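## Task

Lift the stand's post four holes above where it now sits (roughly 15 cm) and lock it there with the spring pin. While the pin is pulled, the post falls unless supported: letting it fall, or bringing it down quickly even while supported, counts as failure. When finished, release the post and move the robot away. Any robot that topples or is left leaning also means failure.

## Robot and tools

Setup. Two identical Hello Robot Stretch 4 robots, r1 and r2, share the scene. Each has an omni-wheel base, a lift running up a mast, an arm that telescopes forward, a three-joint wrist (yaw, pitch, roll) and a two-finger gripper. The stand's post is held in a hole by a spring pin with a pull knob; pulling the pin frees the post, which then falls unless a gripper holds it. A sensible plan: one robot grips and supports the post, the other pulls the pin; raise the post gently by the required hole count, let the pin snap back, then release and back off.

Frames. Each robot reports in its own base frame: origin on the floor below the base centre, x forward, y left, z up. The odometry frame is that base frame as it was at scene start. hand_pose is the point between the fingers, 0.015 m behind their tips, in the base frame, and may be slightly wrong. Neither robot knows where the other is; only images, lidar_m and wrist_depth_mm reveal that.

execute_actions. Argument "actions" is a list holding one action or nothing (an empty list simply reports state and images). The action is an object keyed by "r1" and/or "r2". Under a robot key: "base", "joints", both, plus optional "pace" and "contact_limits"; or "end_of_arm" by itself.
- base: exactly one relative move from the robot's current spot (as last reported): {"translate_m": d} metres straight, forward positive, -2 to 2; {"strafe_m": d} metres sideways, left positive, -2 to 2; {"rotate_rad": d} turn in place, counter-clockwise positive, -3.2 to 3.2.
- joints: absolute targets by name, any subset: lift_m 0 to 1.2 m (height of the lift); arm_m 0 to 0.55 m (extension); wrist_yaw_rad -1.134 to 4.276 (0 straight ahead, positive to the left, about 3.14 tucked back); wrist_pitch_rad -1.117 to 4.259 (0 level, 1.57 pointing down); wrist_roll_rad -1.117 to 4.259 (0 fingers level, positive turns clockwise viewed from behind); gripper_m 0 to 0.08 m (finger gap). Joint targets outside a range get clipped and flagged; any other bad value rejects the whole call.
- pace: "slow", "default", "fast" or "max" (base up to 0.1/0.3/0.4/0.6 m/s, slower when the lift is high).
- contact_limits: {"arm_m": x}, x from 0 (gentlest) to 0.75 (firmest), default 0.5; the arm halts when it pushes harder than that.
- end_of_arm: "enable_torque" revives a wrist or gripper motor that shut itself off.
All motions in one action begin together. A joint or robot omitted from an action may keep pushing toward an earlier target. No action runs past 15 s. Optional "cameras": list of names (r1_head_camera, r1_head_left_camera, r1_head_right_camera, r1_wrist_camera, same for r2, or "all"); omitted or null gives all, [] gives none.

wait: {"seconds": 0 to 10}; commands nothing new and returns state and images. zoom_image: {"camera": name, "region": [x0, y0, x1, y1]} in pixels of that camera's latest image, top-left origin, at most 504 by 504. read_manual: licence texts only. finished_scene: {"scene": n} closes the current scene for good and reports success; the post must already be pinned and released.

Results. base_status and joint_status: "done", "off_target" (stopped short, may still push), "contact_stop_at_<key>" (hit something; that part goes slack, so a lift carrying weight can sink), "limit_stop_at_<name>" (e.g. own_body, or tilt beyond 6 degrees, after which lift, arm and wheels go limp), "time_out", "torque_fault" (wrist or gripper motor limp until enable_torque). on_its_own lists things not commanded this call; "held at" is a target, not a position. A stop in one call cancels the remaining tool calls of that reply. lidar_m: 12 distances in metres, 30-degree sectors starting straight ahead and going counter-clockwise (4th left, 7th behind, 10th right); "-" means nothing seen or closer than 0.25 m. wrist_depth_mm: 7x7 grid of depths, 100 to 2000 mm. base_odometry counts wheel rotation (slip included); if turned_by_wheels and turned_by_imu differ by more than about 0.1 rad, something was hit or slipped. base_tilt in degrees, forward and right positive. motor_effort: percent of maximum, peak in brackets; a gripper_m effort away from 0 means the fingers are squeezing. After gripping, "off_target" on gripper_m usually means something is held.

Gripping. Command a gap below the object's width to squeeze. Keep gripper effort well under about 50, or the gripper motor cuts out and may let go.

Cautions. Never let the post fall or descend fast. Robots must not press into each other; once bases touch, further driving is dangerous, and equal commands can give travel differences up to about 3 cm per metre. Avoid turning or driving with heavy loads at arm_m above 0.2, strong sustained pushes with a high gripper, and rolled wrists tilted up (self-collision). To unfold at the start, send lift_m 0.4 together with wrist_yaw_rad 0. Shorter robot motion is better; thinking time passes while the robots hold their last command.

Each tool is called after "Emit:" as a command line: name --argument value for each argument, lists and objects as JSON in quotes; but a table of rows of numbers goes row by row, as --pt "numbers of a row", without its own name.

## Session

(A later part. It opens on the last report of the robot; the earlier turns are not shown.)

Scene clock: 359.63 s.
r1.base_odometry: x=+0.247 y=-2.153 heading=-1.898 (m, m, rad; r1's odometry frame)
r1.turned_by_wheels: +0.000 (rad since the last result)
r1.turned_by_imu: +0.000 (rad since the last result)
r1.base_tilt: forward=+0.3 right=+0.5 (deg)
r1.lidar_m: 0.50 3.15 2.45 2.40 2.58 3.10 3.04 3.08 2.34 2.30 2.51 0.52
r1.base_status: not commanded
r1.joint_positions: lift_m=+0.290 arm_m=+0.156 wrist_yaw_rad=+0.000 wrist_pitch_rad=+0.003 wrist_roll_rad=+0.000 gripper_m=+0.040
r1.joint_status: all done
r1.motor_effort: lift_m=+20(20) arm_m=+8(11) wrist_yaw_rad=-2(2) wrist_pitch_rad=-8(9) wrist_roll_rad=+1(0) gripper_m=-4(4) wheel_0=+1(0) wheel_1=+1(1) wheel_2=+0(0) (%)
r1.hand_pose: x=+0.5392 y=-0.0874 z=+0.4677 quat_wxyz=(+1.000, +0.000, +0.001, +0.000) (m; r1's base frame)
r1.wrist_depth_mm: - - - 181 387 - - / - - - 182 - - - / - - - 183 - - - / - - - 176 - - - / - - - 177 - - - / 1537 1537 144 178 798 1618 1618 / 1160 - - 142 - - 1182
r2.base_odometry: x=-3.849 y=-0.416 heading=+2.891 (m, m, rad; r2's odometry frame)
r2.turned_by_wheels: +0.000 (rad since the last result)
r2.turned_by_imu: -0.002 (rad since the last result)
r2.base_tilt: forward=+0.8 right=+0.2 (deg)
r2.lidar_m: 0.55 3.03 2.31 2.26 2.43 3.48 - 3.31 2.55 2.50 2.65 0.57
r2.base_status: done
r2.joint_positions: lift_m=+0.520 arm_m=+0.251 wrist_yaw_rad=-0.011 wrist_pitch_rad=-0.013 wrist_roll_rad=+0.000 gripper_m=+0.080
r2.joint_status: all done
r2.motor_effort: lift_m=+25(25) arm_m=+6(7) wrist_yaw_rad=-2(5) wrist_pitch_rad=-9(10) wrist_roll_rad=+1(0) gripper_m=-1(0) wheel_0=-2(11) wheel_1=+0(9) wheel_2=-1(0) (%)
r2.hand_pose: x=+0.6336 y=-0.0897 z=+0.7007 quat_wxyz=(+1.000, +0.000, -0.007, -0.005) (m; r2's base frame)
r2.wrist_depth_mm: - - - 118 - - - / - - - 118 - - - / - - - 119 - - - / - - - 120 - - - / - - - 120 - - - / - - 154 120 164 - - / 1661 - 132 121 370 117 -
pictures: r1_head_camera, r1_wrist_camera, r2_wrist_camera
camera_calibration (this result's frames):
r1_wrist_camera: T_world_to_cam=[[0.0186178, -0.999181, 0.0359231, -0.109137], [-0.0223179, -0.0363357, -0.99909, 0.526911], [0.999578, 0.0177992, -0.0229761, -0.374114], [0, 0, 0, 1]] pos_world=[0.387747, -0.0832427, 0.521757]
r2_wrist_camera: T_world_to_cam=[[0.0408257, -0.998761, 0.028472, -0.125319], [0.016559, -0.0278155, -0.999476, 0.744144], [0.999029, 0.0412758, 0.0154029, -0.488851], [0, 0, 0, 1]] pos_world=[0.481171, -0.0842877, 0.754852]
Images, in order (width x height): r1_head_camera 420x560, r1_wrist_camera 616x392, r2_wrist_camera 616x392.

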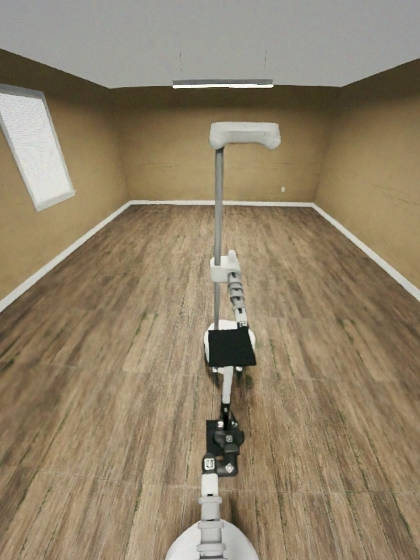

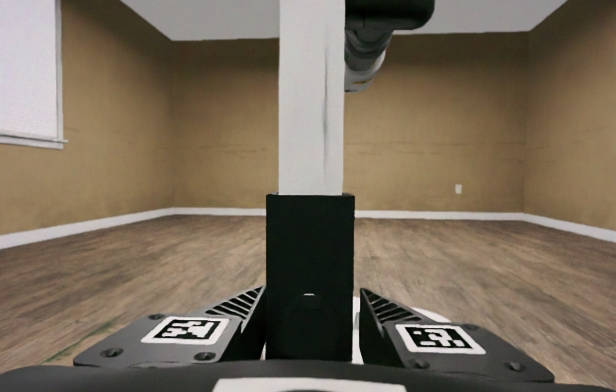

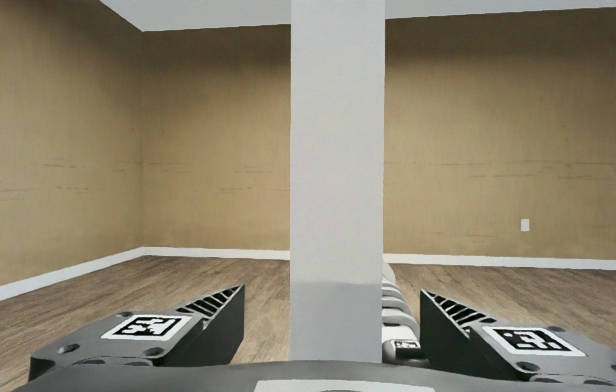

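Emit:
execute_actions --actions '[{"r1": {"joints": {"gripper_m": 0.0, "wrist_yaw_rad": 0.006}, "pace": "fast"}, "r2": {"joints": {"gripper_m": 0.0}, "pace": "fast"}}]' --cameras '["r1_wrist_camera", "r2_wrist_camera"]'

Scene clock: 368.57 s.
r1.base_odometry: x=+0.247 y=-2.153 heading=-1.898 (m, m, rad; r1's odometry frame)
r1.turned_by_wheels: +0.000 (rad since the last result)
r1.turned_by_imu: +0.000 (rad since the last result)
r1.base_tilt: forward=+0.2 right=+0.3 (deg)
r1.lidar_m: 0.49 3.16 2.46 2.40 2.56 3.11 3.04 3.08 2.36 2.30 2.50 0.52
r1.base_status: not commanded
r1.joint_positions: lift_m=+0.290 arm_m=+0.156 wrist_yaw_rad=+0.006 wrist_pitch_rad=+0.003 wrist_roll_rad=+0.001 gripper_m=+0.018
r1.joint_status: gripper_m off_target (ended at +0.018, target +0.000); the others done
r1.on_its_own: gripper_m is held at +0.014, not at your +0.000, by its contact guard: the fingers met something
r1.motor_effort: lift_m=+20(20) arm_m=+8(8) wrist_yaw_rad=-1(2) wrist_pitch_rad=-8(8) wrist_roll_rad=-3(5) gripper_m=-45(62) wheel_0=+0(0) wheel_1=+1(1) wheel_2=+0(0) (%)
r1.hand_pose: x=+0.5397 y=-0.0861 z=+0.4677 quat_wxyz=(+1.000, +0.001, +0.001, +0.003) (m; r1's base frame)
r1.wrist_depth_mm: - - - 180 387 - - / - - - 181 - - - / - - - 183 - - - / - - - 176 - - - / - - - 177 - - - / 1576 1576 1576 142 866 1618 1618 / 1138 1205 - 141 - 1182 1138
r2.base_odometry: x=-3.849 y=-0.416 heading=+2.891 (m, m, rad; r2's odometry frame)
r2.turned_by_wheels: +0.000 (rad since the last result)
r2.turned_by_imu: -0.002 (rad since the last result)
r2.base_tilt: forward=+0.9 right=+0.1 (deg)
r2.lidar_m: 0.54 3.02 2.31 2.25 2.41 3.47 - 3.29 2.57 2.48 2.64 0.57
r2.base_status: not commanded
r2.joint_positions: lift_m=+0.520 arm_m=+0.251 wrist_yaw_rad=-0.011 wrist_pitch_rad=-0.013 wrist_roll_rad=+0.000 gripper_m=+0.028
r2.joint_status: gripper_m off_target (ended at +0.028, target +0.000)
r2.on_its_own: gripper_m is held at +0.022, not at your +0.000, by its contact guard: the fingers met something
r2.motor_effort: lift_m=+25(25) arm_m=+5(6) wrist_yaw_rad=-2(3) wrist_pitch_rad=-9(10) wrist_roll_rad=+0(3) gripper_m=-48(78) wheel_0=-2(2) wheel_1=-1(1) wheel_2=+0(0) (%)
r2.hand_pose: x=+0.6337 y=-0.0897 z=+0.7008 quat_wxyz=(+1.000, +0.000, -0.007, -0.005) (m; r2's base frame)
r2.wrist_depth_mm: - - - 118 - - - / - - - 119 - - - / - - - 119 - - - / - - - 119 - - - / - - - 120 - - - / - - - 120 125 - - / 1708 1756 - 120 - - 1708
pictures: r1_wrist_camera, r2_wrist_camera
camera_calibration (this result's frames):
r1_wrist_camera: T_world_to_cam=[[0.0244663, -0.9991, 0.0346468, -0.110453], [-0.0220884, -0.035189, -0.999137, 0.52697], [0.999457, 0.0236799, -0.0229294, -0.374097], [0, 0, 0, 1]] pos_world=[0.388236, -0.0829512, 0.521764]
r2_wrist_camera: T_world_to_cam=[[0.0409169, -0.99876, 0.0283559, -0.125281], [0.0167286, -0.0276909, -0.999477, 0.744082], [0.999023, 0.0413698, 0.0155748, -0.489059], [0, 0, 0, 1]] pos_world=[0.481259, -0.084289, 0.754862]
Images, in order (width x height): r1_wrist_camera 616x392, r2_wrist_camera 616x392.

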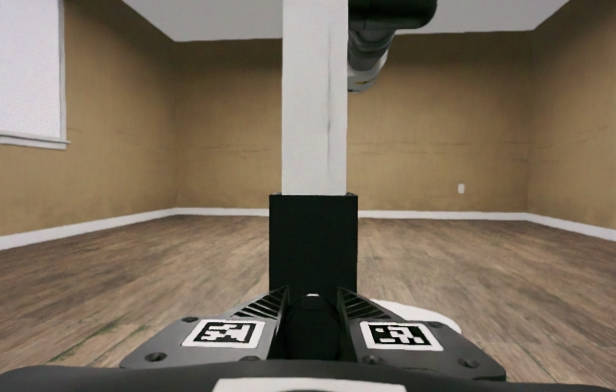

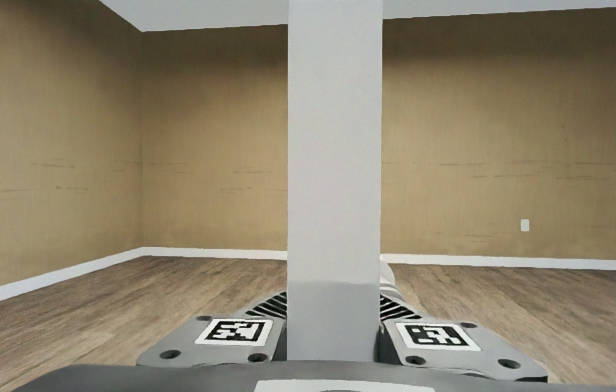

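Emit:
execute_actions --actions '[{"r2": {"joints": {"lift_m": 0.525, "gripper_m": 0.0228}, "pace": "slow"}}]' --cameras '["r1_wrist_camera"]'

Scene clock: 376.50 s.
r1.base_odometry: x=+0.247 y=-2.153 heading=-1.898 (m, m, rad; r1's odometry frame)
r1.turned_by_wheels: +0.000 (rad since the last result)
r1.turned_by_imu: +0.000 (rad since the last result)
r1.base_tilt: forward=+0.4 right=+0.5 (deg)
r1.lidar_m: 0.50 3.21 2.44 2.40 2.56 3.08 3.06 3.10 2.35 2.29 2.49 0.54
r1.base_status: not commanded
r1.joint_positions: lift_m=+0.290 arm_m=+0.156 wrist_yaw_rad=+0.006 wrist_pitch_rad=+0.003 wrist_roll_rad=+0.001 gripper_m=+0.018
r1.joint_status: not commanded
r1.on_its_own: gripper_m is held at +0.014, not at your +0.000, by its contact guard: the fingers met something
r1.motor_effort: lift_m=+20(20) arm_m=+8(8) wrist_yaw_rad=-1(2) wrist_pitch_rad=-8(8) wrist_roll_rad=-3(3) gripper_m=-45(45) wheel_0=+1(1) wheel_1=+1(1) wheel_2=+0(0) (%)
r1.hand_pose: x=+0.5397 y=-0.0861 z=+0.4677 quat_wxyz=(+1.000, +0.001, +0.001, +0.003) (m; r1's base frame)
r1.wrist_depth_mm: - - - 180 668 - - / - - - 182 - - - / - - - 182 - - - / - - - 175 - - - / - - - 177 - - - / 1537 1576 1618 142 866 1618 1618 / 1160 1205 - 141 - 1182 1160
r2.base_odometry: x=-3.849 y=-0.416 heading=+2.891 (m, m, rad; r2's odometry frame)
r2.turned_by_wheels: +0.000 (rad since the last result)
r2.turned_by_imu: -0.001 (rad since the last result)
r2.base_tilt: forward=+0.9 right=+0.2 (deg)
r2.lidar_m: 0.53 3.05 2.32 2.27 2.41 3.46 - 3.30 2.55 2.49 2.65 0.58
r2.base_status: not commanded
r2.joint_positions: lift_m=+0.524 arm_m=+0.251 wrist_yaw_rad=-0.010 wrist_pitch_rad=-0.008 wrist_roll_rad=+0.000 gripper_m=+0.028
r2.joint_status: gripper_m off_target (ended at +0.028, target +0.023); the others done
r2.motor_effort: lift_m=+30(25) arm_m=+5(5) wrist_yaw_rad=-3(5) wrist_pitch_rad=-23(24) wrist_roll_rad=+1(1) gripper_m=-43(49) wheel_0=-2(1) wheel_1=+0(1) wheel_2=+0(0) (%)
r2.hand_pose: x=+0.6339 y=-0.0895 z=+0.7043 quat_wxyz=(+1.000, +0.000, -0.004, -0.005) (m; r2's base frame)
r2.wrist_depth_mm: - - - 117 - - - / - - - 118 - - - / - - - 118 - - - / - - - 119 - - - / - - - 120 - - - / - - - 120 125 - - / 1661 1618 - 120 - - 1618
pictures: r1_wrist_camera
camera_calibration (this result's frames):
r1_wrist_camera: T_world_to_cam=[[0.0244661, -0.9991, 0.0346468, -0.110453], [-0.0220885, -0.0351889, -0.999137, 0.52697], [0.999457, 0.0236797, -0.0229295, -0.374097], [0, 0, 0, 1]] pos_world=[0.388236, -0.0829512, 0.521764]
Images, in order (width x height): r1_wrist_camera 616x392.

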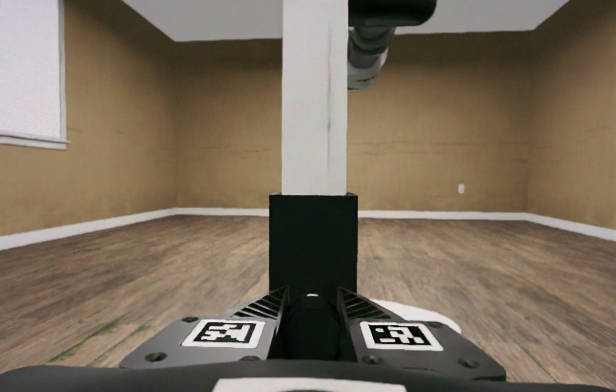

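Emit:
execute_actions --actions '[{"r2": {"joints": {"lift_m": 0.529}, "pace": "slow"}}]' --cameras '["r1_wrist_camera"]'

Scene clock: 383.43 s.
r1.base_odometry: x=+0.247 y=-2.153 heading=-1.898 (m, m, rad; r1's odometry frame)
r1.turned_by_wheels: +0.000 (rad since the last result)
r1.turned_by_imu: +0.000 (rad since the last result)
r1.base_tilt: forward=+0.3 right=+0.4 (deg)
r1.lidar_m: 0.49 3.18 2.45 2.40 2.56 3.08 3.04 3.10 2.36 2.31 2.48 0.49
r1.base_status: not commanded
r1.joint_positions: lift_m=+0.290 arm_m=+0.156 wrist_yaw_rad=+0.006 wrist_pitch_rad=+0.003 wrist_roll_rad=+0.001 gripper_m=+0.018
r1.joint_status: not commanded
r1.on_its_own: gripper_m is held at +0.014, not at your +0.000, by its contact guard: the fingers met something
r1.motor_effort: lift_m=+20(21) arm_m=+8(8) wrist_yaw_rad=-1(2) wrist_pitch_rad=-9(9) wrist_roll_rad=-3(3) gripper_m=-45(45) wheel_0=+0(0) wheel_1=+1(1) wheel_2=+0(0) (%)
r1.hand_pose: x=+0.5397 y=-0.0861 z=+0.4677 quat_wxyz=(+1.000, +0.001, +0.001, +0.003) (m; r1's base frame)
r1.wrist_depth_mm: - - - 180 668 - - / - - - 181 - - - / - - - 182 - - - / - - - 176 - - - / - - - 176 - - - / 1576 1576 1576 142 854 1618 1618 / 1160 1205 - 141 - 1182 1138
r2.base_odometry: x=-3.849 y=-0.416 heading=+2.891 (m, m, rad; r2's odometry frame)
r2.turned_by_wheels: +0.000 (rad since the last result)
r2.turned_by_imu: -0.001 (rad since the last result)
r2.base_tilt: forward=+0.9 right=+0.3 (deg)
r2.lidar_m: 0.52 3.00 2.32 2.27 2.42 3.48 - 3.31 2.55 2.49 2.66 0.58
r2.base_status: not commanded
r2.joint_positions: lift_m=+0.528 arm_m=+0.251 wrist_yaw_rad=-0.010 wrist_pitch_rad=-0.004 wrist_roll_rad=-0.001 gripper_m=+0.028
r2.joint_status: all done
r2.on_its_own: wrist_pitch_rad is at rest, and its effort (-35) is outside its rest range (-23 to +23)
r2.motor_effort: lift_m=+33(33) arm_m=+4(5) wrist_yaw_rad=-5(6) wrist_pitch_rad=-35(35) wrist_roll_rad=+2(1) gripper_m=-43(44) wheel_0=-2(2) wheel_1=-1(1) wheel_2=-1(0) (%)
r2.hand_pose: x=+0.6340 y=-0.0895 z=+0.7072 quat_wxyz=(+1.000, +0.000, -0.002, -0.005) (m; r2's base frame)
r2.wrist_depth_mm: - - - 116 - - - / - - - 117 - - - / - - - 118 - - - / - - - 119 - - - / - - - 119 - - - / - - - 120 125 - - / 1618 1661 - 121 - - 1618
pictures: r1_wrist_camera
camera_calibration (this result's frames):
r1_wrist_camera: T_world_to_cam=[[0.0244652, -0.9991, 0.0346418, -0.11045], [-0.0220652, -0.0351834, -0.999137, 0.526963], [0.999457, 0.0236797, -0.0229061, -0.374108], [0, 0, 0, 1]] pos_world=[0.388235, -0.0829515, 0.521765]
Images, in order (width x height): r1_wrist_camera 616x392.

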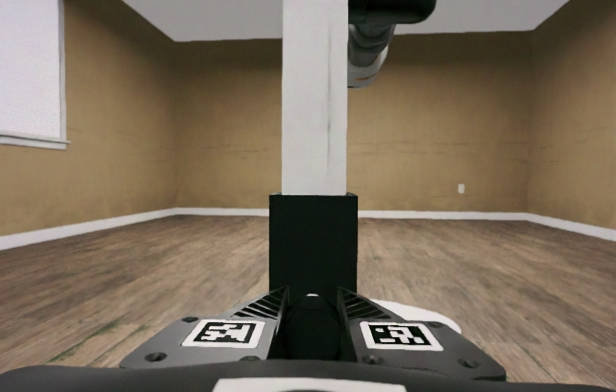

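Emit:
execute_actions --actions '[{"r2": {"joints": {"lift_m": 0.533}, "pace": "slow"}}]' --cameras '["r1_wrist_camera"]'

Scene clock: 389.70 s.
r1.base_odometry: x=+0.247 y=-2.153 heading=-1.898 (m, m, rad; r1's odometry frame)
r1.turned_by_wheels: +0.000 (rad since the last result)
r1.turned_by_imu: +0.000 (rad since the last result)
r1.base_tilt: forward=+0.2 right=+0.2 (deg)
r1.lidar_m: 0.49 3.16 2.46 2.40 2.56 3.10 3.05 3.05 2.35 2.31 2.51 0.53
r1.base_status: not commanded
r1.joint_positions: lift_m=+0.290 arm_m=+0.156 wrist_yaw_rad=+0.006 wrist_pitch_rad=+0.003 wrist_roll_rad=+0.001 gripper_m=+0.018
r1.joint_status: not commanded
r1.on_its_own: gripper_m is held at +0.014, not at your +0.000, by its contact guard: the fingers met something
r1.motor_effort: lift_m=+21(20) arm_m=+8(8) wrist_yaw_rad=-2(2) wrist_pitch_rad=-8(8) wrist_roll_rad=-2(3) gripper_m=-45(45) wheel_0=+0(0) wheel_1=+1(1) wheel_2=+0(0) (%)
r1.hand_pose: x=+0.5397 y=-0.0861 z=+0.4677 quat_wxyz=(+1.000, +0.001, +0.001, +0.003) (m; r1's base frame)
r1.wrist_depth_mm: - - - 180 668 - - / - - - 181 - - - / - - - 183 - - - / - - - 176 - - - / - - - 176 - - - / 1537 1576 1576 142 842 1618 1618 / 1160 1205 - 141 - 1182 1160
r2.base_odometry: x=-3.849 y=-0.416 heading=+2.891 (m, m, rad; r2's odometry frame)
r2.turned_by_wheels: +0.000 (rad since the last result)
r2.turned_by_imu: -0.001 (rad since the last result)
r2.base_tilt: forward=+0.9 right=+0.2 (deg)
r2.lidar_m: 0.53 3.02 2.32 2.26 2.42 3.47 - 3.28 2.53 2.48 2.64 0.58
r2.base_status: not commanded
r2.joint_positions: lift_m=+0.532 arm_m=+0.251 wrist_yaw_rad=-0.009 wrist_pitch_rad=+0.001 wrist_roll_rad=-0.001 gripper_m=+0.028
r2.joint_status: all done
r2.on_its_own: wrist_pitch_rad is at rest, and its effort (-51) is outside its rest range (-23 to +23)
r2.motor_effort: lift_m=+36(35) arm_m=+4(4) wrist_yaw_rad=-7(6) wrist_pitch_rad=-51(51) wrist_roll_rad=+3(3) gripper_m=-42(43) wheel_0=-3(3) wheel_1=-1(1) wheel_2=+0(0) (%)
r2.hand_pose: x=+0.6341 y=-0.0894 z=+0.7098 quat_wxyz=(+1.000, -0.001, +0.001, -0.005) (m; r2's base frame)
r2.wrist_depth_mm: - - - 115 - - - / - - - 116 - - - / - - - 117 - - - / - - - 118 - - - / - - - 119 - - - / - - - 120 126 - - / 1576 1618 - 120 - - 1661
pictures: r1_wrist_camera
camera_calibration (this result's frames):
r1_wrist_camera: T_world_to_cam=[[0.0244651, -0.9991, 0.0346417, -0.11045], [-0.0220652, -0.0351832, -0.999137, 0.526963], [0.999457, 0.0236796, -0.0229061, -0.374108], [0, 0, 0, 1]] pos_world=[0.388235, -0.0829515, 0.521765]
Images, in order (width x height): r1_wrist_camera 616x392.

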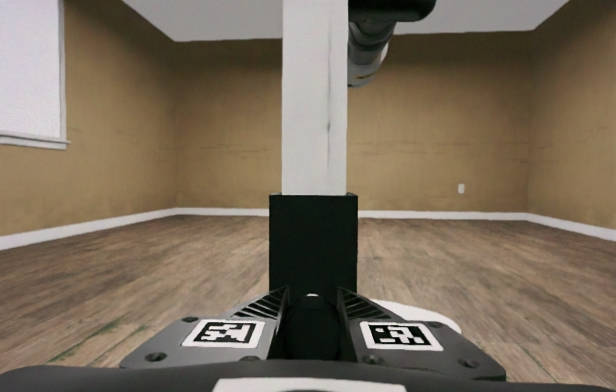

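Emit:
zoom_image --camera "r1_wrist_camera" --region '[270, 0, 400, 210]'

Region (270, 0, 400, 210) of r1_wrist_camera's 616x392 image, scaled by 2.400; it fills the left 312 columns of this view, and the rest is white.

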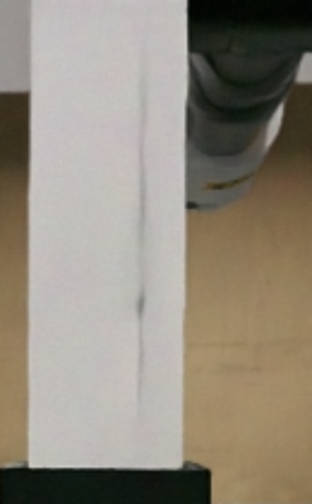

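Emit:
execute_actions --actions '[{"r2": {"joints": {"lift_m": 0.524}, "pace": "slow"}, "r1": {"joints": {"arm_m": 0.153}, "pace": "slow", "contact_limits": {"arm_m": 0.3}}}]' --cameras '["r1_wrist_camera"]'

Emit:
zoom_image --camera "r1_wrist_camera" --region '[270, 0, 400, 210]'

Scene clock: 421.57 s.
r1.base_odometry: x=+0.247 y=-2.153 heading=-1.898 (m, m, rad; r1's odometry frame)
r1.turned_by_wheels: +0.000 (rad since the last result)
r1.turned_by_imu: +0.000 (rad since the last result)
r1.base_tilt: forward=+0.4 right=+0.3 (deg)
r1.lidar_m: 0.48 3.17 2.45 2.36 2.55 3.08 3.04 3.10 2.34 2.31 2.48 0.54
r1.base_status: not commanded
r1.joint_positions: lift_m=+0.290 arm_m=+0.155 wrist_yaw_rad=+0.007 wrist_pitch_rad=+0.003 wrist_roll_rad=+0.001 gripper_m=+0.018
r1.joint_status: all done
r1.on_its_own: gripper_m is held at +0.014, not at your +0.000, by its contact guard: the fingers met something
r1.motor_effort: lift_m=+20(20) arm_m=-10(13) wrist_yaw_rad=-6(5) wrist_pitch_rad=-9(9) wrist_roll_rad=-3(3) gripper_m=-45(45) wheel_0=+0(1) wheel_1=+1(1) wheel_2=+1(1) (%)
r1.contact_limits: arm_m 0.3
r1.hand_pose: x=+0.5391 y=-0.0859 z=+0.4676 quat_wxyz=(+1.000, +0.001, +0.001, +0.004) (m; r1's base frame)
r1.wrist_depth_mm: - - - 180 668 - - / - - - 182 - - - / - - - 182 - - - / - - - 177 - - - / - - - 177 - - - / 1537 1576 1576 142 854 1618 1576 / 1160 1205 - 141 - 1182 1160
r2.base_odometry: x=-3.849 y=-0.416 heading=+2.891 (m, m, rad; r2's odometry frame)
r2.turned_by_wheels: +0.000 (rad since the last result)
r2.turned_by_imu: -0.001 (rad since the last result)
r2.base_tilt: forward=+0.8 right=+0.2 (deg)
r2.lidar_m: 0.53 3.02 2.31 2.26 2.40 3.47 - 3.29 2.56 2.49 2.66 0.57
r2.base_status: not commanded
r2.joint_positions: lift_m=+0.524 arm_m=+0.251 wrist_yaw_rad=-0.011 wrist_pitch_rad=-0.006 wrist_roll_rad=-0.002 gripper_m=+0.028
r2.joint_status: all done
r2.on_its_own: wrist_pitch_rad is at rest, and its effort (-31) is outside its rest range (-23 to +23)
r2.motor_effort: lift_m=+19(40) arm_m=+4(4) wrist_yaw_rad=-1(6) wrist_pitch_rad=-31(51) wrist_roll_rad=+5(5) gripper_m=-42(43) wheel_0=-3(3) wheel_1=-1(1) wheel_2=+0(0) (%)
r2.hand_pose: x=+0.6340 y=-0.0897 z=+0.7037 quat_wxyz=(+1.000, -0.001, -0.003, -0.005) (m; r2's base frame)
r2.wrist_depth_mm: - - - 117 - - - / - - - 117 - - - / - - - 118 - - - / - - - 119 - - - / - - - 119 - - - / - - - 120 125 - - / 1618 1708 - 120 - - 1661
pictures: r1_wrist_camera
camera_calibration (this result's frames):
r1_wrist_camera: T_world_to_cam=[[0.0256522, -0.999071, 0.0346209, -0.110809], [-0.0222624, -0.0351946, -0.999132, 0.52701], [0.999423, 0.0248592, -0.0231446, -0.373237], [0, 0, 0, 1]] pos_world=[0.387597, -0.0828794, 0.521751]
Images, in order (width x height): r1_wrist_camera 616x392.

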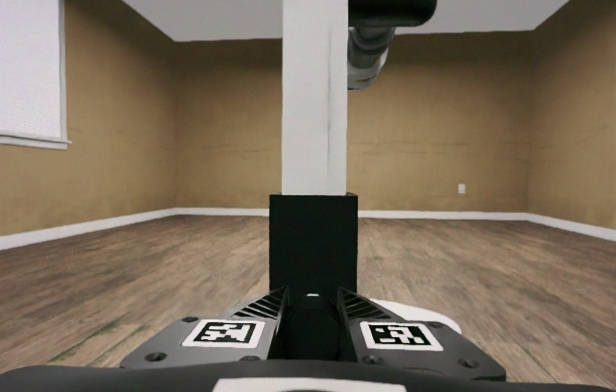

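Region (270, 0, 400, 210) of r1_wrist_camera's 616x392 image, scaled by 2.400; it fills the left 312 columns of this view, and the rest is white.

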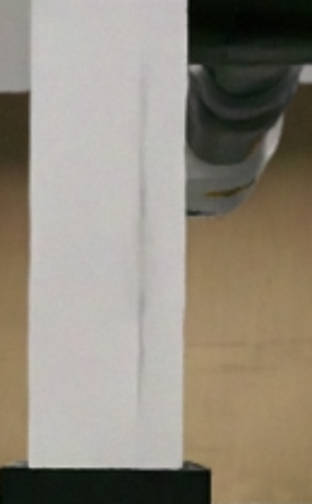

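Emit:
execute_actions --actions '[{"r2": {"joints": {"lift_m": 0.531}, "pace": "slow"}, "r1": {"joints": {"arm_m": 0.147}, "pace": "slow", "contact_limits": {"arm_m": 0.3}}}]' --cameras '["r1_wrist_camera"]'

Scene clock: 430.43 s.
r1.base_odometry: x=+0.247 y=-2.153 heading=-1.898 (m, m, rad; r1's odometry frame)
r1.turned_by_wheels: +0.000 (rad since the last result)
r1.turned_by_imu: +0.000 (rad since the last result)
r1.base_tilt: forward=+0.3 right=+0.5 (deg)
r1.lidar_m: 0.49 3.18 2.44 2.38 2.56 3.12 3.03 3.09 2.36 2.32 2.51 3.64
r1.base_status: not commanded
r1.joint_positions: lift_m=+0.290 arm_m=+0.150 wrist_yaw_rad=+0.010 wrist_pitch_rad=+0.004 wrist_roll_rad=+0.001 gripper_m=+0.018
r1.joint_status: all done
r1.on_its_own: gripper_m is held at +0.014, not at your +0.000, by its contact guard: the fingers met something
r1.motor_effort: lift_m=+20(20) arm_m=-15(16) wrist_yaw_rad=-12(12) wrist_pitch_rad=-11(12) wrist_roll_rad=-3(3) gripper_m=-45(45) wheel_0=-3(3) wheel_1=-1(1) wheel_2=+6(6) (%)
r1.contact_limits: arm_m 0.3
r1.hand_pose: x=+0.5341 y=-0.0853 z=+0.4675 quat_wxyz=(+1.000, +0.001, +0.002, +0.005) (m; r1's base frame)
r1.wrist_depth_mm: - - - 185 668 - - / - - - 186 - - - / - - - 187 - - - / - - - 181 - - - / - - - 182 - - - / 1576 1576 1618 142 854 1618 1618 / 1160 1160 - 142 - 1182 1138
r2.base_odometry: x=-3.849 y=-0.416 heading=+2.891 (m, m, rad; r2's odometry frame)
r2.turned_by_wheels: +0.000 (rad since the last result)
r2.turned_by_imu: -0.002 (rad since the last result)
r2.base_tilt: forward=+0.9 right=+0.3 (deg)
r2.lidar_m: 0.54 3.00 2.32 2.26 2.42 3.48 - 3.28 2.56 2.49 2.66 0.57
r2.base_status: not commanded
r2.joint_positions: lift_m=+0.530 arm_m=+0.251 wrist_yaw_rad=-0.011 wrist_pitch_rad=-0.006 wrist_roll_rad=-0.002 gripper_m=+0.028
r2.joint_status: all done
r2.on_its_own: wrist_pitch_rad is at rest, and its effort (-31) is outside its rest range (-23 to +23)
r2.motor_effort: lift_m=+29(26) arm_m=+4(4) wrist_yaw_rad=-2(5) wrist_pitch_rad=-31(41) wrist_roll_rad=+5(6) gripper_m=-42(43) wheel_0=-2(3) wheel_1=-1(1) wheel_2=-1(2) (%)
r2.hand_pose: x=+0.6340 y=-0.0897 z=+0.7098 quat_wxyz=(+1.000, -0.001, -0.003, -0.005) (m; r2's base frame)
r2.wrist_depth_mm: - - - 117 - - - / - - - 118 - - - / - - - 118 - - - / - - - 118 - - - / - - - 119 - - - / - - - 120 126 - - / 1661 1708 - 121 - - 1661
pictures: r1_wrist_camera
camera_calibration (this result's frames):
r1_wrist_camera: T_world_to_cam=[[0.0282594, -0.999002, 0.0345936, -0.111498], [-0.0230056, -0.0352482, -0.999114, 0.527125], [0.999336, 0.0274385, -0.0239787, -0.367622], [0, 0, 0, 1]] pos_world=[0.382655, -0.0827197, 0.5217]
Images, in order (width x height): r1_wrist_camera 616x392.

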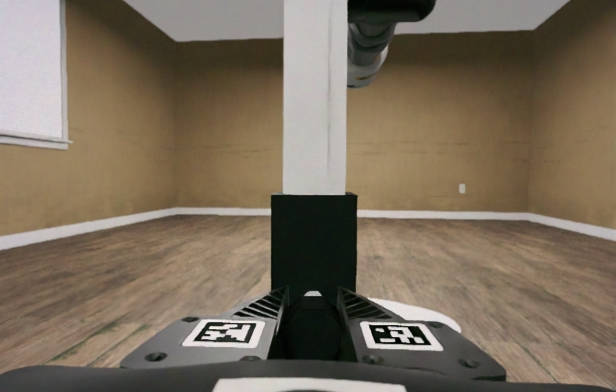

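Emit:
execute_actions --actions '[{"r2": {"joints": {"lift_m": 0.661}, "pace": "default"}, "r1": {"joints": {"arm_m": 0.144}, "pace": "default", "contact_limits": {"arm_m": 0.3}}}]' --cameras '["r1_wrist_camera", "r2_wrist_camera", "r1_head_camera"]'

Scene clock: 446.87 s.
r1.base_odometry: x=+0.247 y=-2.154 heading=-1.898 (m, m, rad; r1's odometry frame)
r1.turned_by_wheels: +0.000 (rad since the last result)
r1.turned_by_imu: -0.001 (rad since the last result)
r1.base_tilt: forward=+0.3 right=+0.4 (deg)
r1.lidar_m: 0.49 3.18 2.44 2.39 2.56 3.12 3.06 3.08 2.36 2.28 2.48 0.51
r1.base_status: not commanded
r1.joint_positions: lift_m=+0.290 arm_m=+0.149 wrist_yaw_rad=+0.011 wrist_pitch_rad=+0.004 wrist_roll_rad=+0.000 gripper_m=+0.018
r1.joint_status: arm_m contact_stop (moved +0.000 of -0.006)
r1.on_its_own: gripper_m is held at +0.014, not at your +0.000, by its contact guard: the fingers met something; arm_m is slack since a contact_stop (your +0.144 is given up); wrist_yaw_rad is at rest, and its effort (-14) is outside its rest range (-13 to +13)
r1.motor_effort: lift_m=+21(21) arm_m=+0(19) wrist_yaw_rad=-14(25) wrist_pitch_rad=-12(15) wrist_roll_rad=+0(3) gripper_m=-45(45) wheel_0=-6(7) wheel_1=-4(4) wheel_2=+7(11) (%)
r1.contact_limits: arm_m 0.3
r1.hand_pose: x=+0.5337 y=-0.0851 z=+0.4674 quat_wxyz=(+1.000, +0.000, +0.002, +0.005) (m; r1's base frame)
r1.wrist_depth_mm: - - - 185 - - - / - - - 186 - - - / - - - 187 - - - / - - - 181 - - - / - - - 181 - - - / 1499 1537 1576 142 854 1618 1661 / 1160 1160 - 142 - 1160 1138
r2.base_odometry: x=-3.849 y=-0.416 heading=+2.891 (m, m, rad; r2's odometry frame)
r2.turned_by_wheels: +0.000 (rad since the last result)
r2.turned_by_imu: -0.002 (rad since the last result)
r2.base_tilt: forward=+0.8 right=+0.2 (deg)
r2.lidar_m: 0.53 3.04 2.33 2.27 2.40 3.48 - 3.30 2.55 2.50 2.65 0.56
r2.base_status: not commanded
r2.joint_positions: lift_m=+0.660 arm_m=+0.251 wrist_yaw_rad=-0.011 wrist_pitch_rad=-0.005 wrist_roll_rad=-0.002 gripper_m=+0.028
r2.joint_status: all done
r2.on_its_own: wrist_pitch_rad is at rest, and its effort (-32) is outside its rest range (-23 to +23)
r2.motor_effort: lift_m=+30(34) arm_m=+4(4) wrist_yaw_rad=-2(2) wrist_pitch_rad=-32(32) wrist_roll_rad=+5(6) gripper_m=-42(43) wheel_0=-2(3) wheel_1=-1(1) wheel_2=-2(1) (%)
r2.hand_pose: x=+0.6340 y=-0.0897 z=+0.8396 quat_wxyz=(+1.000, -0.001, -0.003, -0.005) (m; r2's base frame)
r2.wrist_depth_mm: - - - 117 - - - / - - - 118 - - - / - - - 118 - - - / - - - 119 - - - / - - - 119 - - - / - - - 120 125 - - / 1921 1983 - 120 - - 1921
pictures: r1_head_camera, r1_wrist_camera, r2_wrist_camera
camera_calibration (this result's frames):
r1_wrist_camera: T_world_to_cam=[[0.0292678, -0.998946, 0.0353556, -0.112164], [-0.0233693, -0.0360449, -0.999077, 0.527147], [0.999298, 0.0284145, -0.0243996, -0.366994], [0, 0, 0, 1]] pos_world=[0.382338, -0.0826165, 0.521671]
r2_wrist_camera: T_world_to_cam=[[0.0410507, -0.998719, 0.0295852, -0.130363], [0.00867273, -0.0292528, -0.999534, 0.887904], [0.999119, 0.0412882, 0.00746077, -0.484781], [0, 0, 0, 1]] pos_world=[0.482005, -0.0842064, 0.894964]
Images, in order (width x height): r1_head_camera 420x560, r1_wrist_camera 616x392, r2_wrist_camera 616x392.

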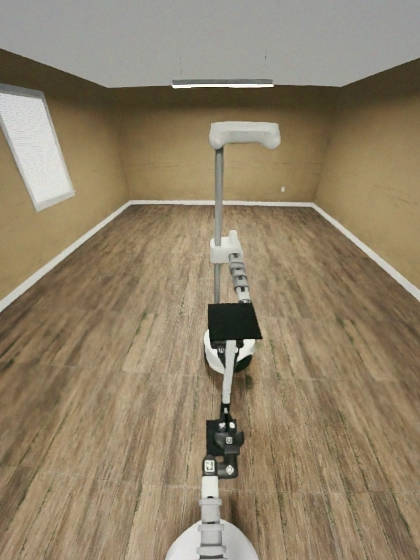

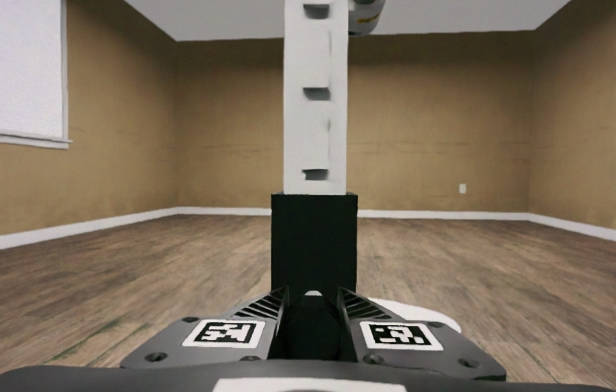

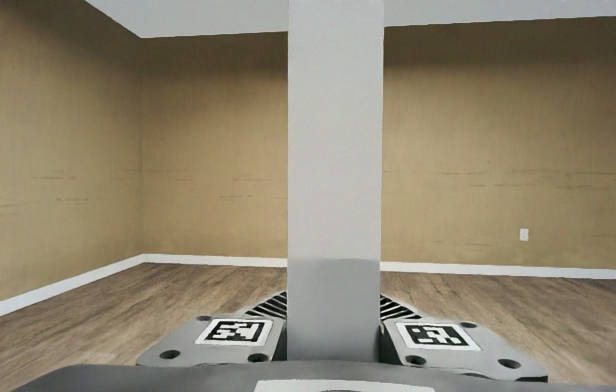

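Emit:
zoom_image --camera "r1_wrist_camera" --region '[260, 0, 380, 210]'

Region (260, 0, 380, 210) of r1_wrist_camera's 616x392 image, scaled by 2.400; it fills the left 288 columns of this view, and the rest is white.

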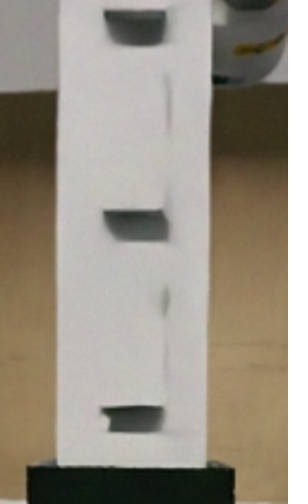

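Emit:
execute_actions --actions '[{"r2": {"joints": {"lift_m": 0.684}, "pace": "slow"}, "r1": {"joints": {"gripper_m": 0.06}, "pace": "fast"}}]' --cameras '["r1_wrist_camera"]'

Scene clock: 469.33 s.
r1.base_odometry: x=+0.247 y=-2.153 heading=-1.898 (m, m, rad; r1's odometry frame)
r1.turned_by_wheels: +0.000 (rad since the last result)
r1.turned_by_imu: +0.000 (rad since the last result)
r1.base_tilt: forward=+0.2 right=+0.3 (deg)
r1.lidar_m: 0.49 3.17 2.44 2.42 2.56 3.07 3.04 3.11 2.38 2.29 2.47 0.52
r1.base_status: not commanded
r1.joint_positions: lift_m=+0.290 arm_m=+0.149 wrist_yaw_rad=+0.006 wrist_pitch_rad=+0.003 wrist_roll_rad=+0.000 gripper_m=+0.060
r1.joint_status: all done
r1.on_its_own: arm_m is slack since a contact_stop (your +0.144 is given up)
r1.motor_effort: lift_m=+20(21) arm_m=+0(0) wrist_yaw_rad=-2(14) wrist_pitch_rad=-9(13) wrist_roll_rad=+1(2) gripper_m=+0(44) wheel_0=+0(5) wheel_1=-1(3) wheel_2=+1(7) (%)
r1.hand_pose: x=+0.5334 y=-0.0861 z=+0.4676 quat_wxyz=(+1.000, +0.000, +0.001, +0.003) (m; r1's base frame)
r1.wrist_depth_mm: - - - 187 - - - / - - - 188 - - - / - - - 189 - - - / - - - 182 - - - / - - - 183 - - - / 1618 1576 153 183 165 1618 1576 / 1160 - 147 184 138 - 1205
r2.base_odometry: x=-3.849 y=-0.416 heading=+2.891 (m, m, rad; r2's odometry frame)
r2.turned_by_wheels: +0.000 (rad since the last result)
r2.turned_by_imu: -0.002 (rad since the last result)
r2.base_tilt: forward=+0.9 right=+0.2 (deg)
r2.lidar_m: 0.54 3.02 2.32 2.26 2.41 3.48 - 3.28 2.56 2.50 2.64 0.56
r2.base_status: not commanded
r2.joint_positions: lift_m=+0.683 arm_m=+0.251 wrist_yaw_rad=-0.010 wrist_pitch_rad=-0.001 wrist_roll_rad=-0.002 gripper_m=+0.028
r2.joint_status: all done
r2.on_its_own: wrist_pitch_rad is at rest, and its effort (-45) is outside its rest range (-23 to +23)
r2.motor_effort: lift_m=+35(33) arm_m=+4(4) wrist_yaw_rad=-5(5) wrist_pitch_rad=-45(45) wrist_roll_rad=+5(6) gripper_m=-42(42) wheel_0=-3(3) wheel_1=-1(1) wheel_2=-1(1) (%)
r2.hand_pose: x=+0.6341 y=-0.0895 z=+0.8613 quat_wxyz=(+1.000, -0.001, +0.000, -0.005) (m; r2's base frame)
r2.wrist_depth_mm: - - - 116 - - - / - - - 117 - - - / - - - 118 - - - / - - - 118 - - - / - - - 119 - - - / - - - 120 125 - - / 1921 1921 - 120 - - 1921
pictures: r1_wrist_camera
camera_calibration (this result's frames):
r1_wrist_camera: T_world_to_cam=[[0.0247078, -0.99905, 0.0358895, -0.110952], [-0.0224192, -0.0364452, -0.999084, 0.526801], [0.999443, 0.0238806, -0.0232984, -0.367556], [0, 0, 0, 1]] pos_world=[0.381904, -0.08287, 0.521737]
Images, in order (width x height): r1_wrist_camera 616x392.

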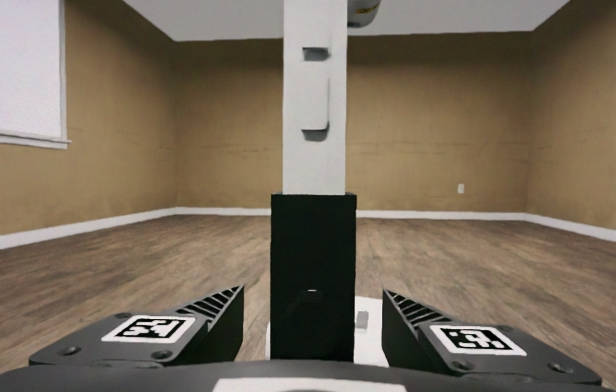

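Emit:
execute_actions --actions '[{"r2": {"joints": {"lift_m": 0.671}, "pace": "slow"}, "r1": {"joints": {"arm_m": 0.09}, "pace": "fast"}}]' --cameras '["r1_wrist_camera", "r1_head_camera"]'

Scene clock: 478.67 s.
r1.base_odometry: x=+0.247 y=-2.153 heading=-1.898 (m, m, rad; r1's odometry frame)
r1.turned_by_wheels: +0.000 (rad since the last result)
r1.turned_by_imu: +0.000 (rad since the last result)
r1.base_tilt: forward=+0.3 right=+0.4 (deg)
r1.lidar_m: 0.49 3.15 2.44 2.38 2.55 3.09 3.04 3.10 2.35 2.30 2.47 0.49
r1.base_status: not commanded
r1.joint_positions: lift_m=+0.290 arm_m=+0.091 wrist_yaw_rad=+0.006 wrist_pitch_rad=+0.003 wrist_roll_rad=+0.000 gripper_m=+0.060
r1.joint_status: all done
r1.motor_effort: lift_m=+20(20) arm_m=-8(10) wrist_yaw_rad=-2(3) wrist_pitch_rad=-9(9) wrist_roll_rad=+1(0) gripper_m=+0(0) wheel_0=+0(0) wheel_1=-1(0) wheel_2=+1(1) (%)
r1.hand_pose: x=+0.4755 y=-0.0862 z=+0.4676 quat_wxyz=(+1.000, +0.000, +0.001, +0.003) (m; r1's base frame)
r1.wrist_depth_mm: - - - 243 - - - / - - - 246 - - - / - - - 248 - - - / - - - 239 - - - / - - - 241 - - - / 1537 1576 152 242 166 1576 1576 / 1160 - 147 245 138 - 1229
r2.base_odometry: x=-3.849 y=-0.416 heading=+2.891 (m, m, rad; r2's odometry frame)
r2.turned_by_wheels: +0.000 (rad since the last result)
r2.turned_by_imu: -0.002 (rad since the last result)
r2.base_tilt: forward=+0.8 right=+0.3 (deg)
r2.lidar_m: 0.53 3.01 2.33 2.26 2.43 3.48 - 3.28 2.56 2.49 2.66 0.55
r2.base_status: not commanded
r2.joint_positions: lift_m=+0.672 arm_m=+0.251 wrist_yaw_rad=-0.012 wrist_pitch_rad=-0.013 wrist_roll_rad=-0.002 gripper_m=+0.028
r2.joint_status: all done
r2.motor_effort: lift_m=+15(40) arm_m=+4(4) wrist_yaw_rad=+0(5) wrist_pitch_rad=-9(45) wrist_roll_rad=+7(6) gripper_m=-44(42) wheel_0=-2(3) wheel_1=-1(0) wheel_2=-1(1) (%)
r2.hand_pose: x=+0.6339 y=-0.0899 z=+0.8526 quat_wxyz=(+1.000, -0.001, -0.007, -0.006) (m; r2's base frame)
r2.wrist_depth_mm: - - - 118 - - - / - - - 119 - - - / - - - 119 - - - / - - - 120 - - - / - - - 120 - - - / - - - 120 125 - - / 1983 1983 - 120 - - -
pictures: r1_head_camera, r1_wrist_camera
camera_calibration (this result's frames):
r1_wrist_camera: T_world_to_cam=[[0.024162, -0.999064, 0.0358929, -0.109381], [-0.0222608, -0.0364321, -0.999088, 0.525465], [0.99946, 0.023341, -0.0231202, -0.309831], [0, 0, 0, 1]] pos_world=[0.324004, -0.0829033, 0.521748]
Images, in order (width x height): r1_head_camera 420x560, r1_wrist_camera 616x392.

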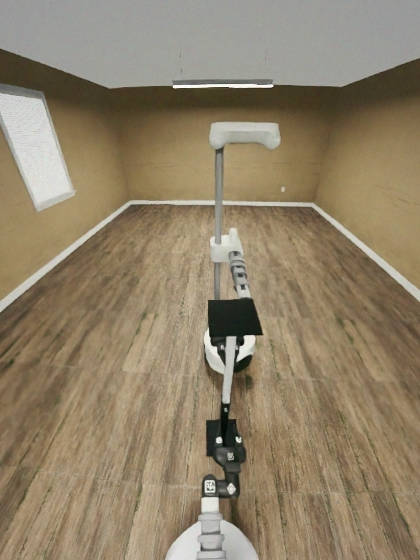

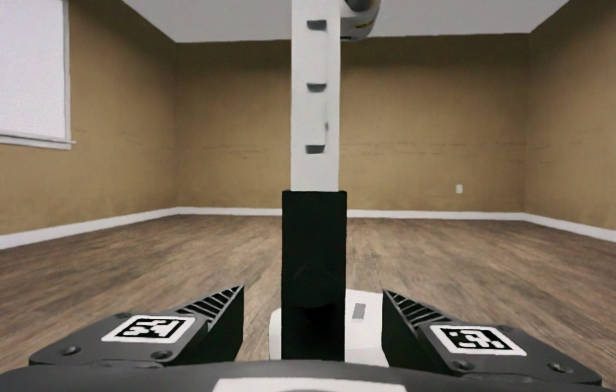

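Emit:
execute_actions --actions '[{"r2": {"joints": {"gripper_m": 0.065}, "pace": "max"}, "r1": {"joints": {"arm_m": 0.04}, "pace": "max"}}]' --cameras '[]'

Emit:
execute_actions --actions '[{"r2": {"base": {"translate_m": -0.3}, "joints": {"arm_m": 0.0}, "pace": "max"}, "r1": {"base": {"translate_m": -0.3}, "joints": {"arm_m": 0.0}, "pace": "max"}}]' --cameras '["r1_wrist_camera", "r1_head_camera", "r2_head_camera"]'

Scene clock: 484.87 s.
r1.base_odometry: x=+0.247 y=-2.153 heading=-1.898 (m, m, rad; r1's odometry frame)
r1.turned_by_wheels: +0.000 (rad since the last result)
r1.turned_by_imu: +0.000 (rad since the last result)
r1.base_tilt: forward=+0.3 right=+0.4 (deg)
r1.lidar_m: 0.49 3.17 2.45 2.39 2.58 3.08 3.04 3.08 2.38 2.29 2.47 0.52
r1.base_status: not commanded
r1.joint_positions: lift_m=+0.290 arm_m=+0.041 wrist_yaw_rad=+0.006 wrist_pitch_rad=+0.003 wrist_roll_rad=+0.000 gripper_m=+0.060
r1.joint_status: all done
r1.motor_effort: lift_m=+21(20) arm_m=-8(9) wrist_yaw_rad=-1(1) wrist_pitch_rad=-9(9) wrist_roll_rad=+2(0) gripper_m=+0(1) wheel_0=+0(0) wheel_1=-1(0) wheel_2=+1(1) (%)
r1.hand_pose: x=+0.4255 y=-0.0862 z=+0.4677 quat_wxyz=(+1.000, +0.000, +0.001, +0.003) (m; r1's base frame)
r1.wrist_depth_mm: - - - 960 - - - / - - - - - - - / - - - - - - - / - - - 298 - - - / - - - 293 - - - / 1537 1576 153 294 165 1661 1661 / 1138 - 147 297 138 - 1255
r2.base_odometry: x=-3.849 y=-0.416 heading=+2.891 (m, m, rad; r2's odometry frame)
r2.turned_by_wheels: +0.000 (rad since the last result)
r2.turned_by_imu: -0.002 (rad since the last result)
r2.base_tilt: forward=+0.9 right=+0.3 (deg)
r2.lidar_m: 0.54 3.01 2.32 2.27 2.41 3.48 - 3.28 2.56 2.49 2.66 0.57
r2.base_status: not commanded
r2.joint_positions: lift_m=+0.671 arm_m=+0.251 wrist_yaw_rad=-0.011 wrist_pitch_rad=-0.013 wrist_roll_rad=+0.000 gripper_m=+0.065
r2.joint_status: all done
r2.motor_effort: lift_m=+16(16) arm_m=+4(3) wrist_yaw_rad=-1(1) wrist_pitch_rad=-8(9) wrist_roll_rad=+1(7) gripper_m=-1(41) wheel_0=-2(2) wheel_1=-1(1) wheel_2=-1(1) (%)
r2.hand_pose: x=+0.6339 y=-0.0898 z=+0.8525 quat_wxyz=(+1.000, +0.000, -0.007, -0.006) (m; r2's base frame)
r2.wrist_depth_mm: - - - 118 - - - / - - - 118 - - - / - - - 119 - - - / - - - 119 - - - / - - - 120 - - - / - - 149 120 154 - - / - - 120 120 134 - -
pictures: none
No camera images: the call's "cameras" was empty. Leave "cameras" out to get every camera's image.

Scene clock: 487.00 s.
r1.base_odometry: x=+0.344 y=-1.869 heading=-1.898 (m, m, rad; r1's odometry frame)
r1.turned_by_wheels: +0.000 (rad since the last result)
r1.turned_by_imu: +0.000 (rad since the last result)
r1.base_tilt: forward=+0.3 right=+0.4 (deg)
r1.lidar_m: 0.80 3.20 2.47 2.42 2.58 2.79 2.73 2.94 2.34 2.27 2.47 3.60
r1.base_status: done
r1.joint_positions: lift_m=+0.290 arm_m=+0.002 wrist_yaw_rad=+0.006 wrist_pitch_rad=+0.003 wrist_roll_rad=+0.000 gripper_m=+0.060
r1.joint_status: all done
r1.motor_effort: lift_m=+21(20) arm_m=-8(7) wrist_yaw_rad=-1(2) wrist_pitch_rad=-8(9) wrist_roll_rad=+1(1) gripper_m=+0(0) wheel_0=+1(8) wheel_1=+1(6) wheel_2=-1(13) (%)
r1.hand_pose: x=+0.3859 y=-0.0862 z=+0.4677 quat_wxyz=(+1.000, +0.000, +0.001, +0.003) (m; r1's base frame)
r1.wrist_depth_mm: - - - - - - - / - - - - - - - / - - - - - - - / - - - - - - - / - - - 1661 - - - / 1576 1576 153 1397 165 1618 1661 / 1160 - 147 1182 138 - 1281
r2.base_odometry: x=-3.559 y=-0.491 heading=+2.891 (m, m, rad; r2's odometry frame)
r2.turned_by_wheels: +0.000 (rad since the last result)
r2.turned_by_imu: +0.000 (rad since the last result)
r2.base_tilt: forward=+0.9 right=+0.2 (deg)
r2.lidar_m: 0.83 3.02 2.35 2.29 2.44 3.50 - 3.29 2.53 2.47 2.63 3.79
r2.base_status: done
r2.joint_positions: lift_m=+0.671 arm_m=+0.001 wrist_yaw_rad=-0.011 wrist_pitch_rad=-0.013 wrist_roll_rad=+0.000 gripper_m=+0.065
r2.joint_status: all done
r2.motor_effort: lift_m=+17(17) arm_m=-5(9) wrist_yaw_rad=+0(4) wrist_pitch_rad=-10(10) wrist_roll_rad=+1(0) gripper_m=+0(1) wheel_0=+0(7) wheel_1=+2(5) wheel_2=+0(11) (%)
r2.hand_pose: x=+0.3835 y=-0.0898 z=+0.8524 quat_wxyz=(+1.000, +0.000, -0.007, -0.006) (m; r2's base frame)
r2.wrist_depth_mm: - - - - - - - / - - - - - - - / - - - - - - - / - - - - - - - / - - - - - - - / - - 149 - - - - / - - 120 - 1537 - -
pictures: r1_head_camera, r1_wrist_camera, r2_head_camera
camera_calibration (this result's frames):
r1_wrist_camera: T_world_to_cam=[[0.0243316, -0.999059, 0.0358934, -0.107246], [-0.0221862, -0.0364348, -0.99909, 0.523458], [0.999458, 0.0235131, -0.0230518, -0.220326], [0, 0, 0, 1]] pos_world=[0.23443, -0.0828928, 0.521752]
Images, in order (width x height): r1_head_camera 420x560, r1_wrist_camera 616x392, r2_head_camera 420x560.

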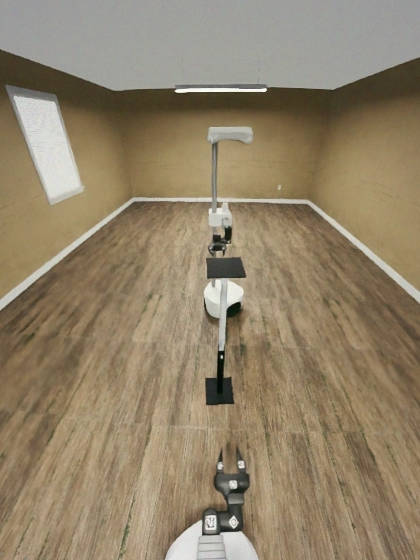

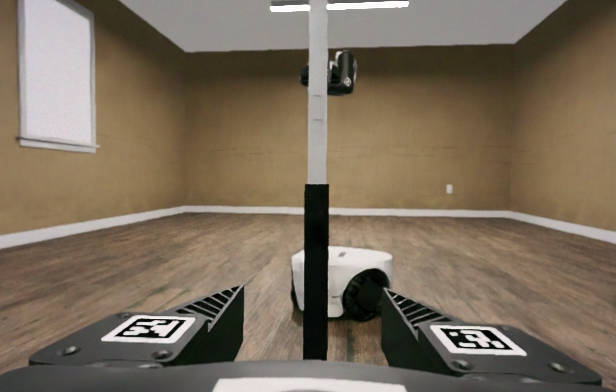

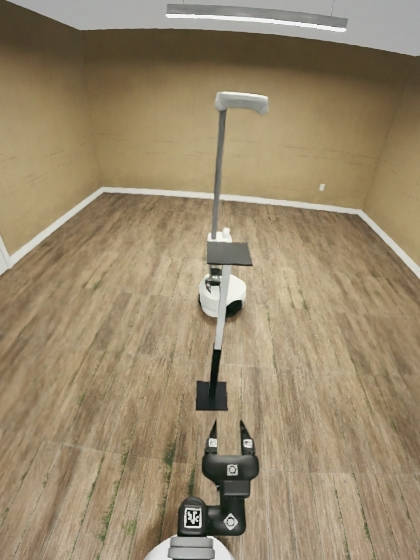

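The post rose 0.152 m (4 holes) and now rests on the pin. Both robots are clear, so I'm ending scene 1.

Emit:
finished_scene --scene 1

The scene is finished: the task was done.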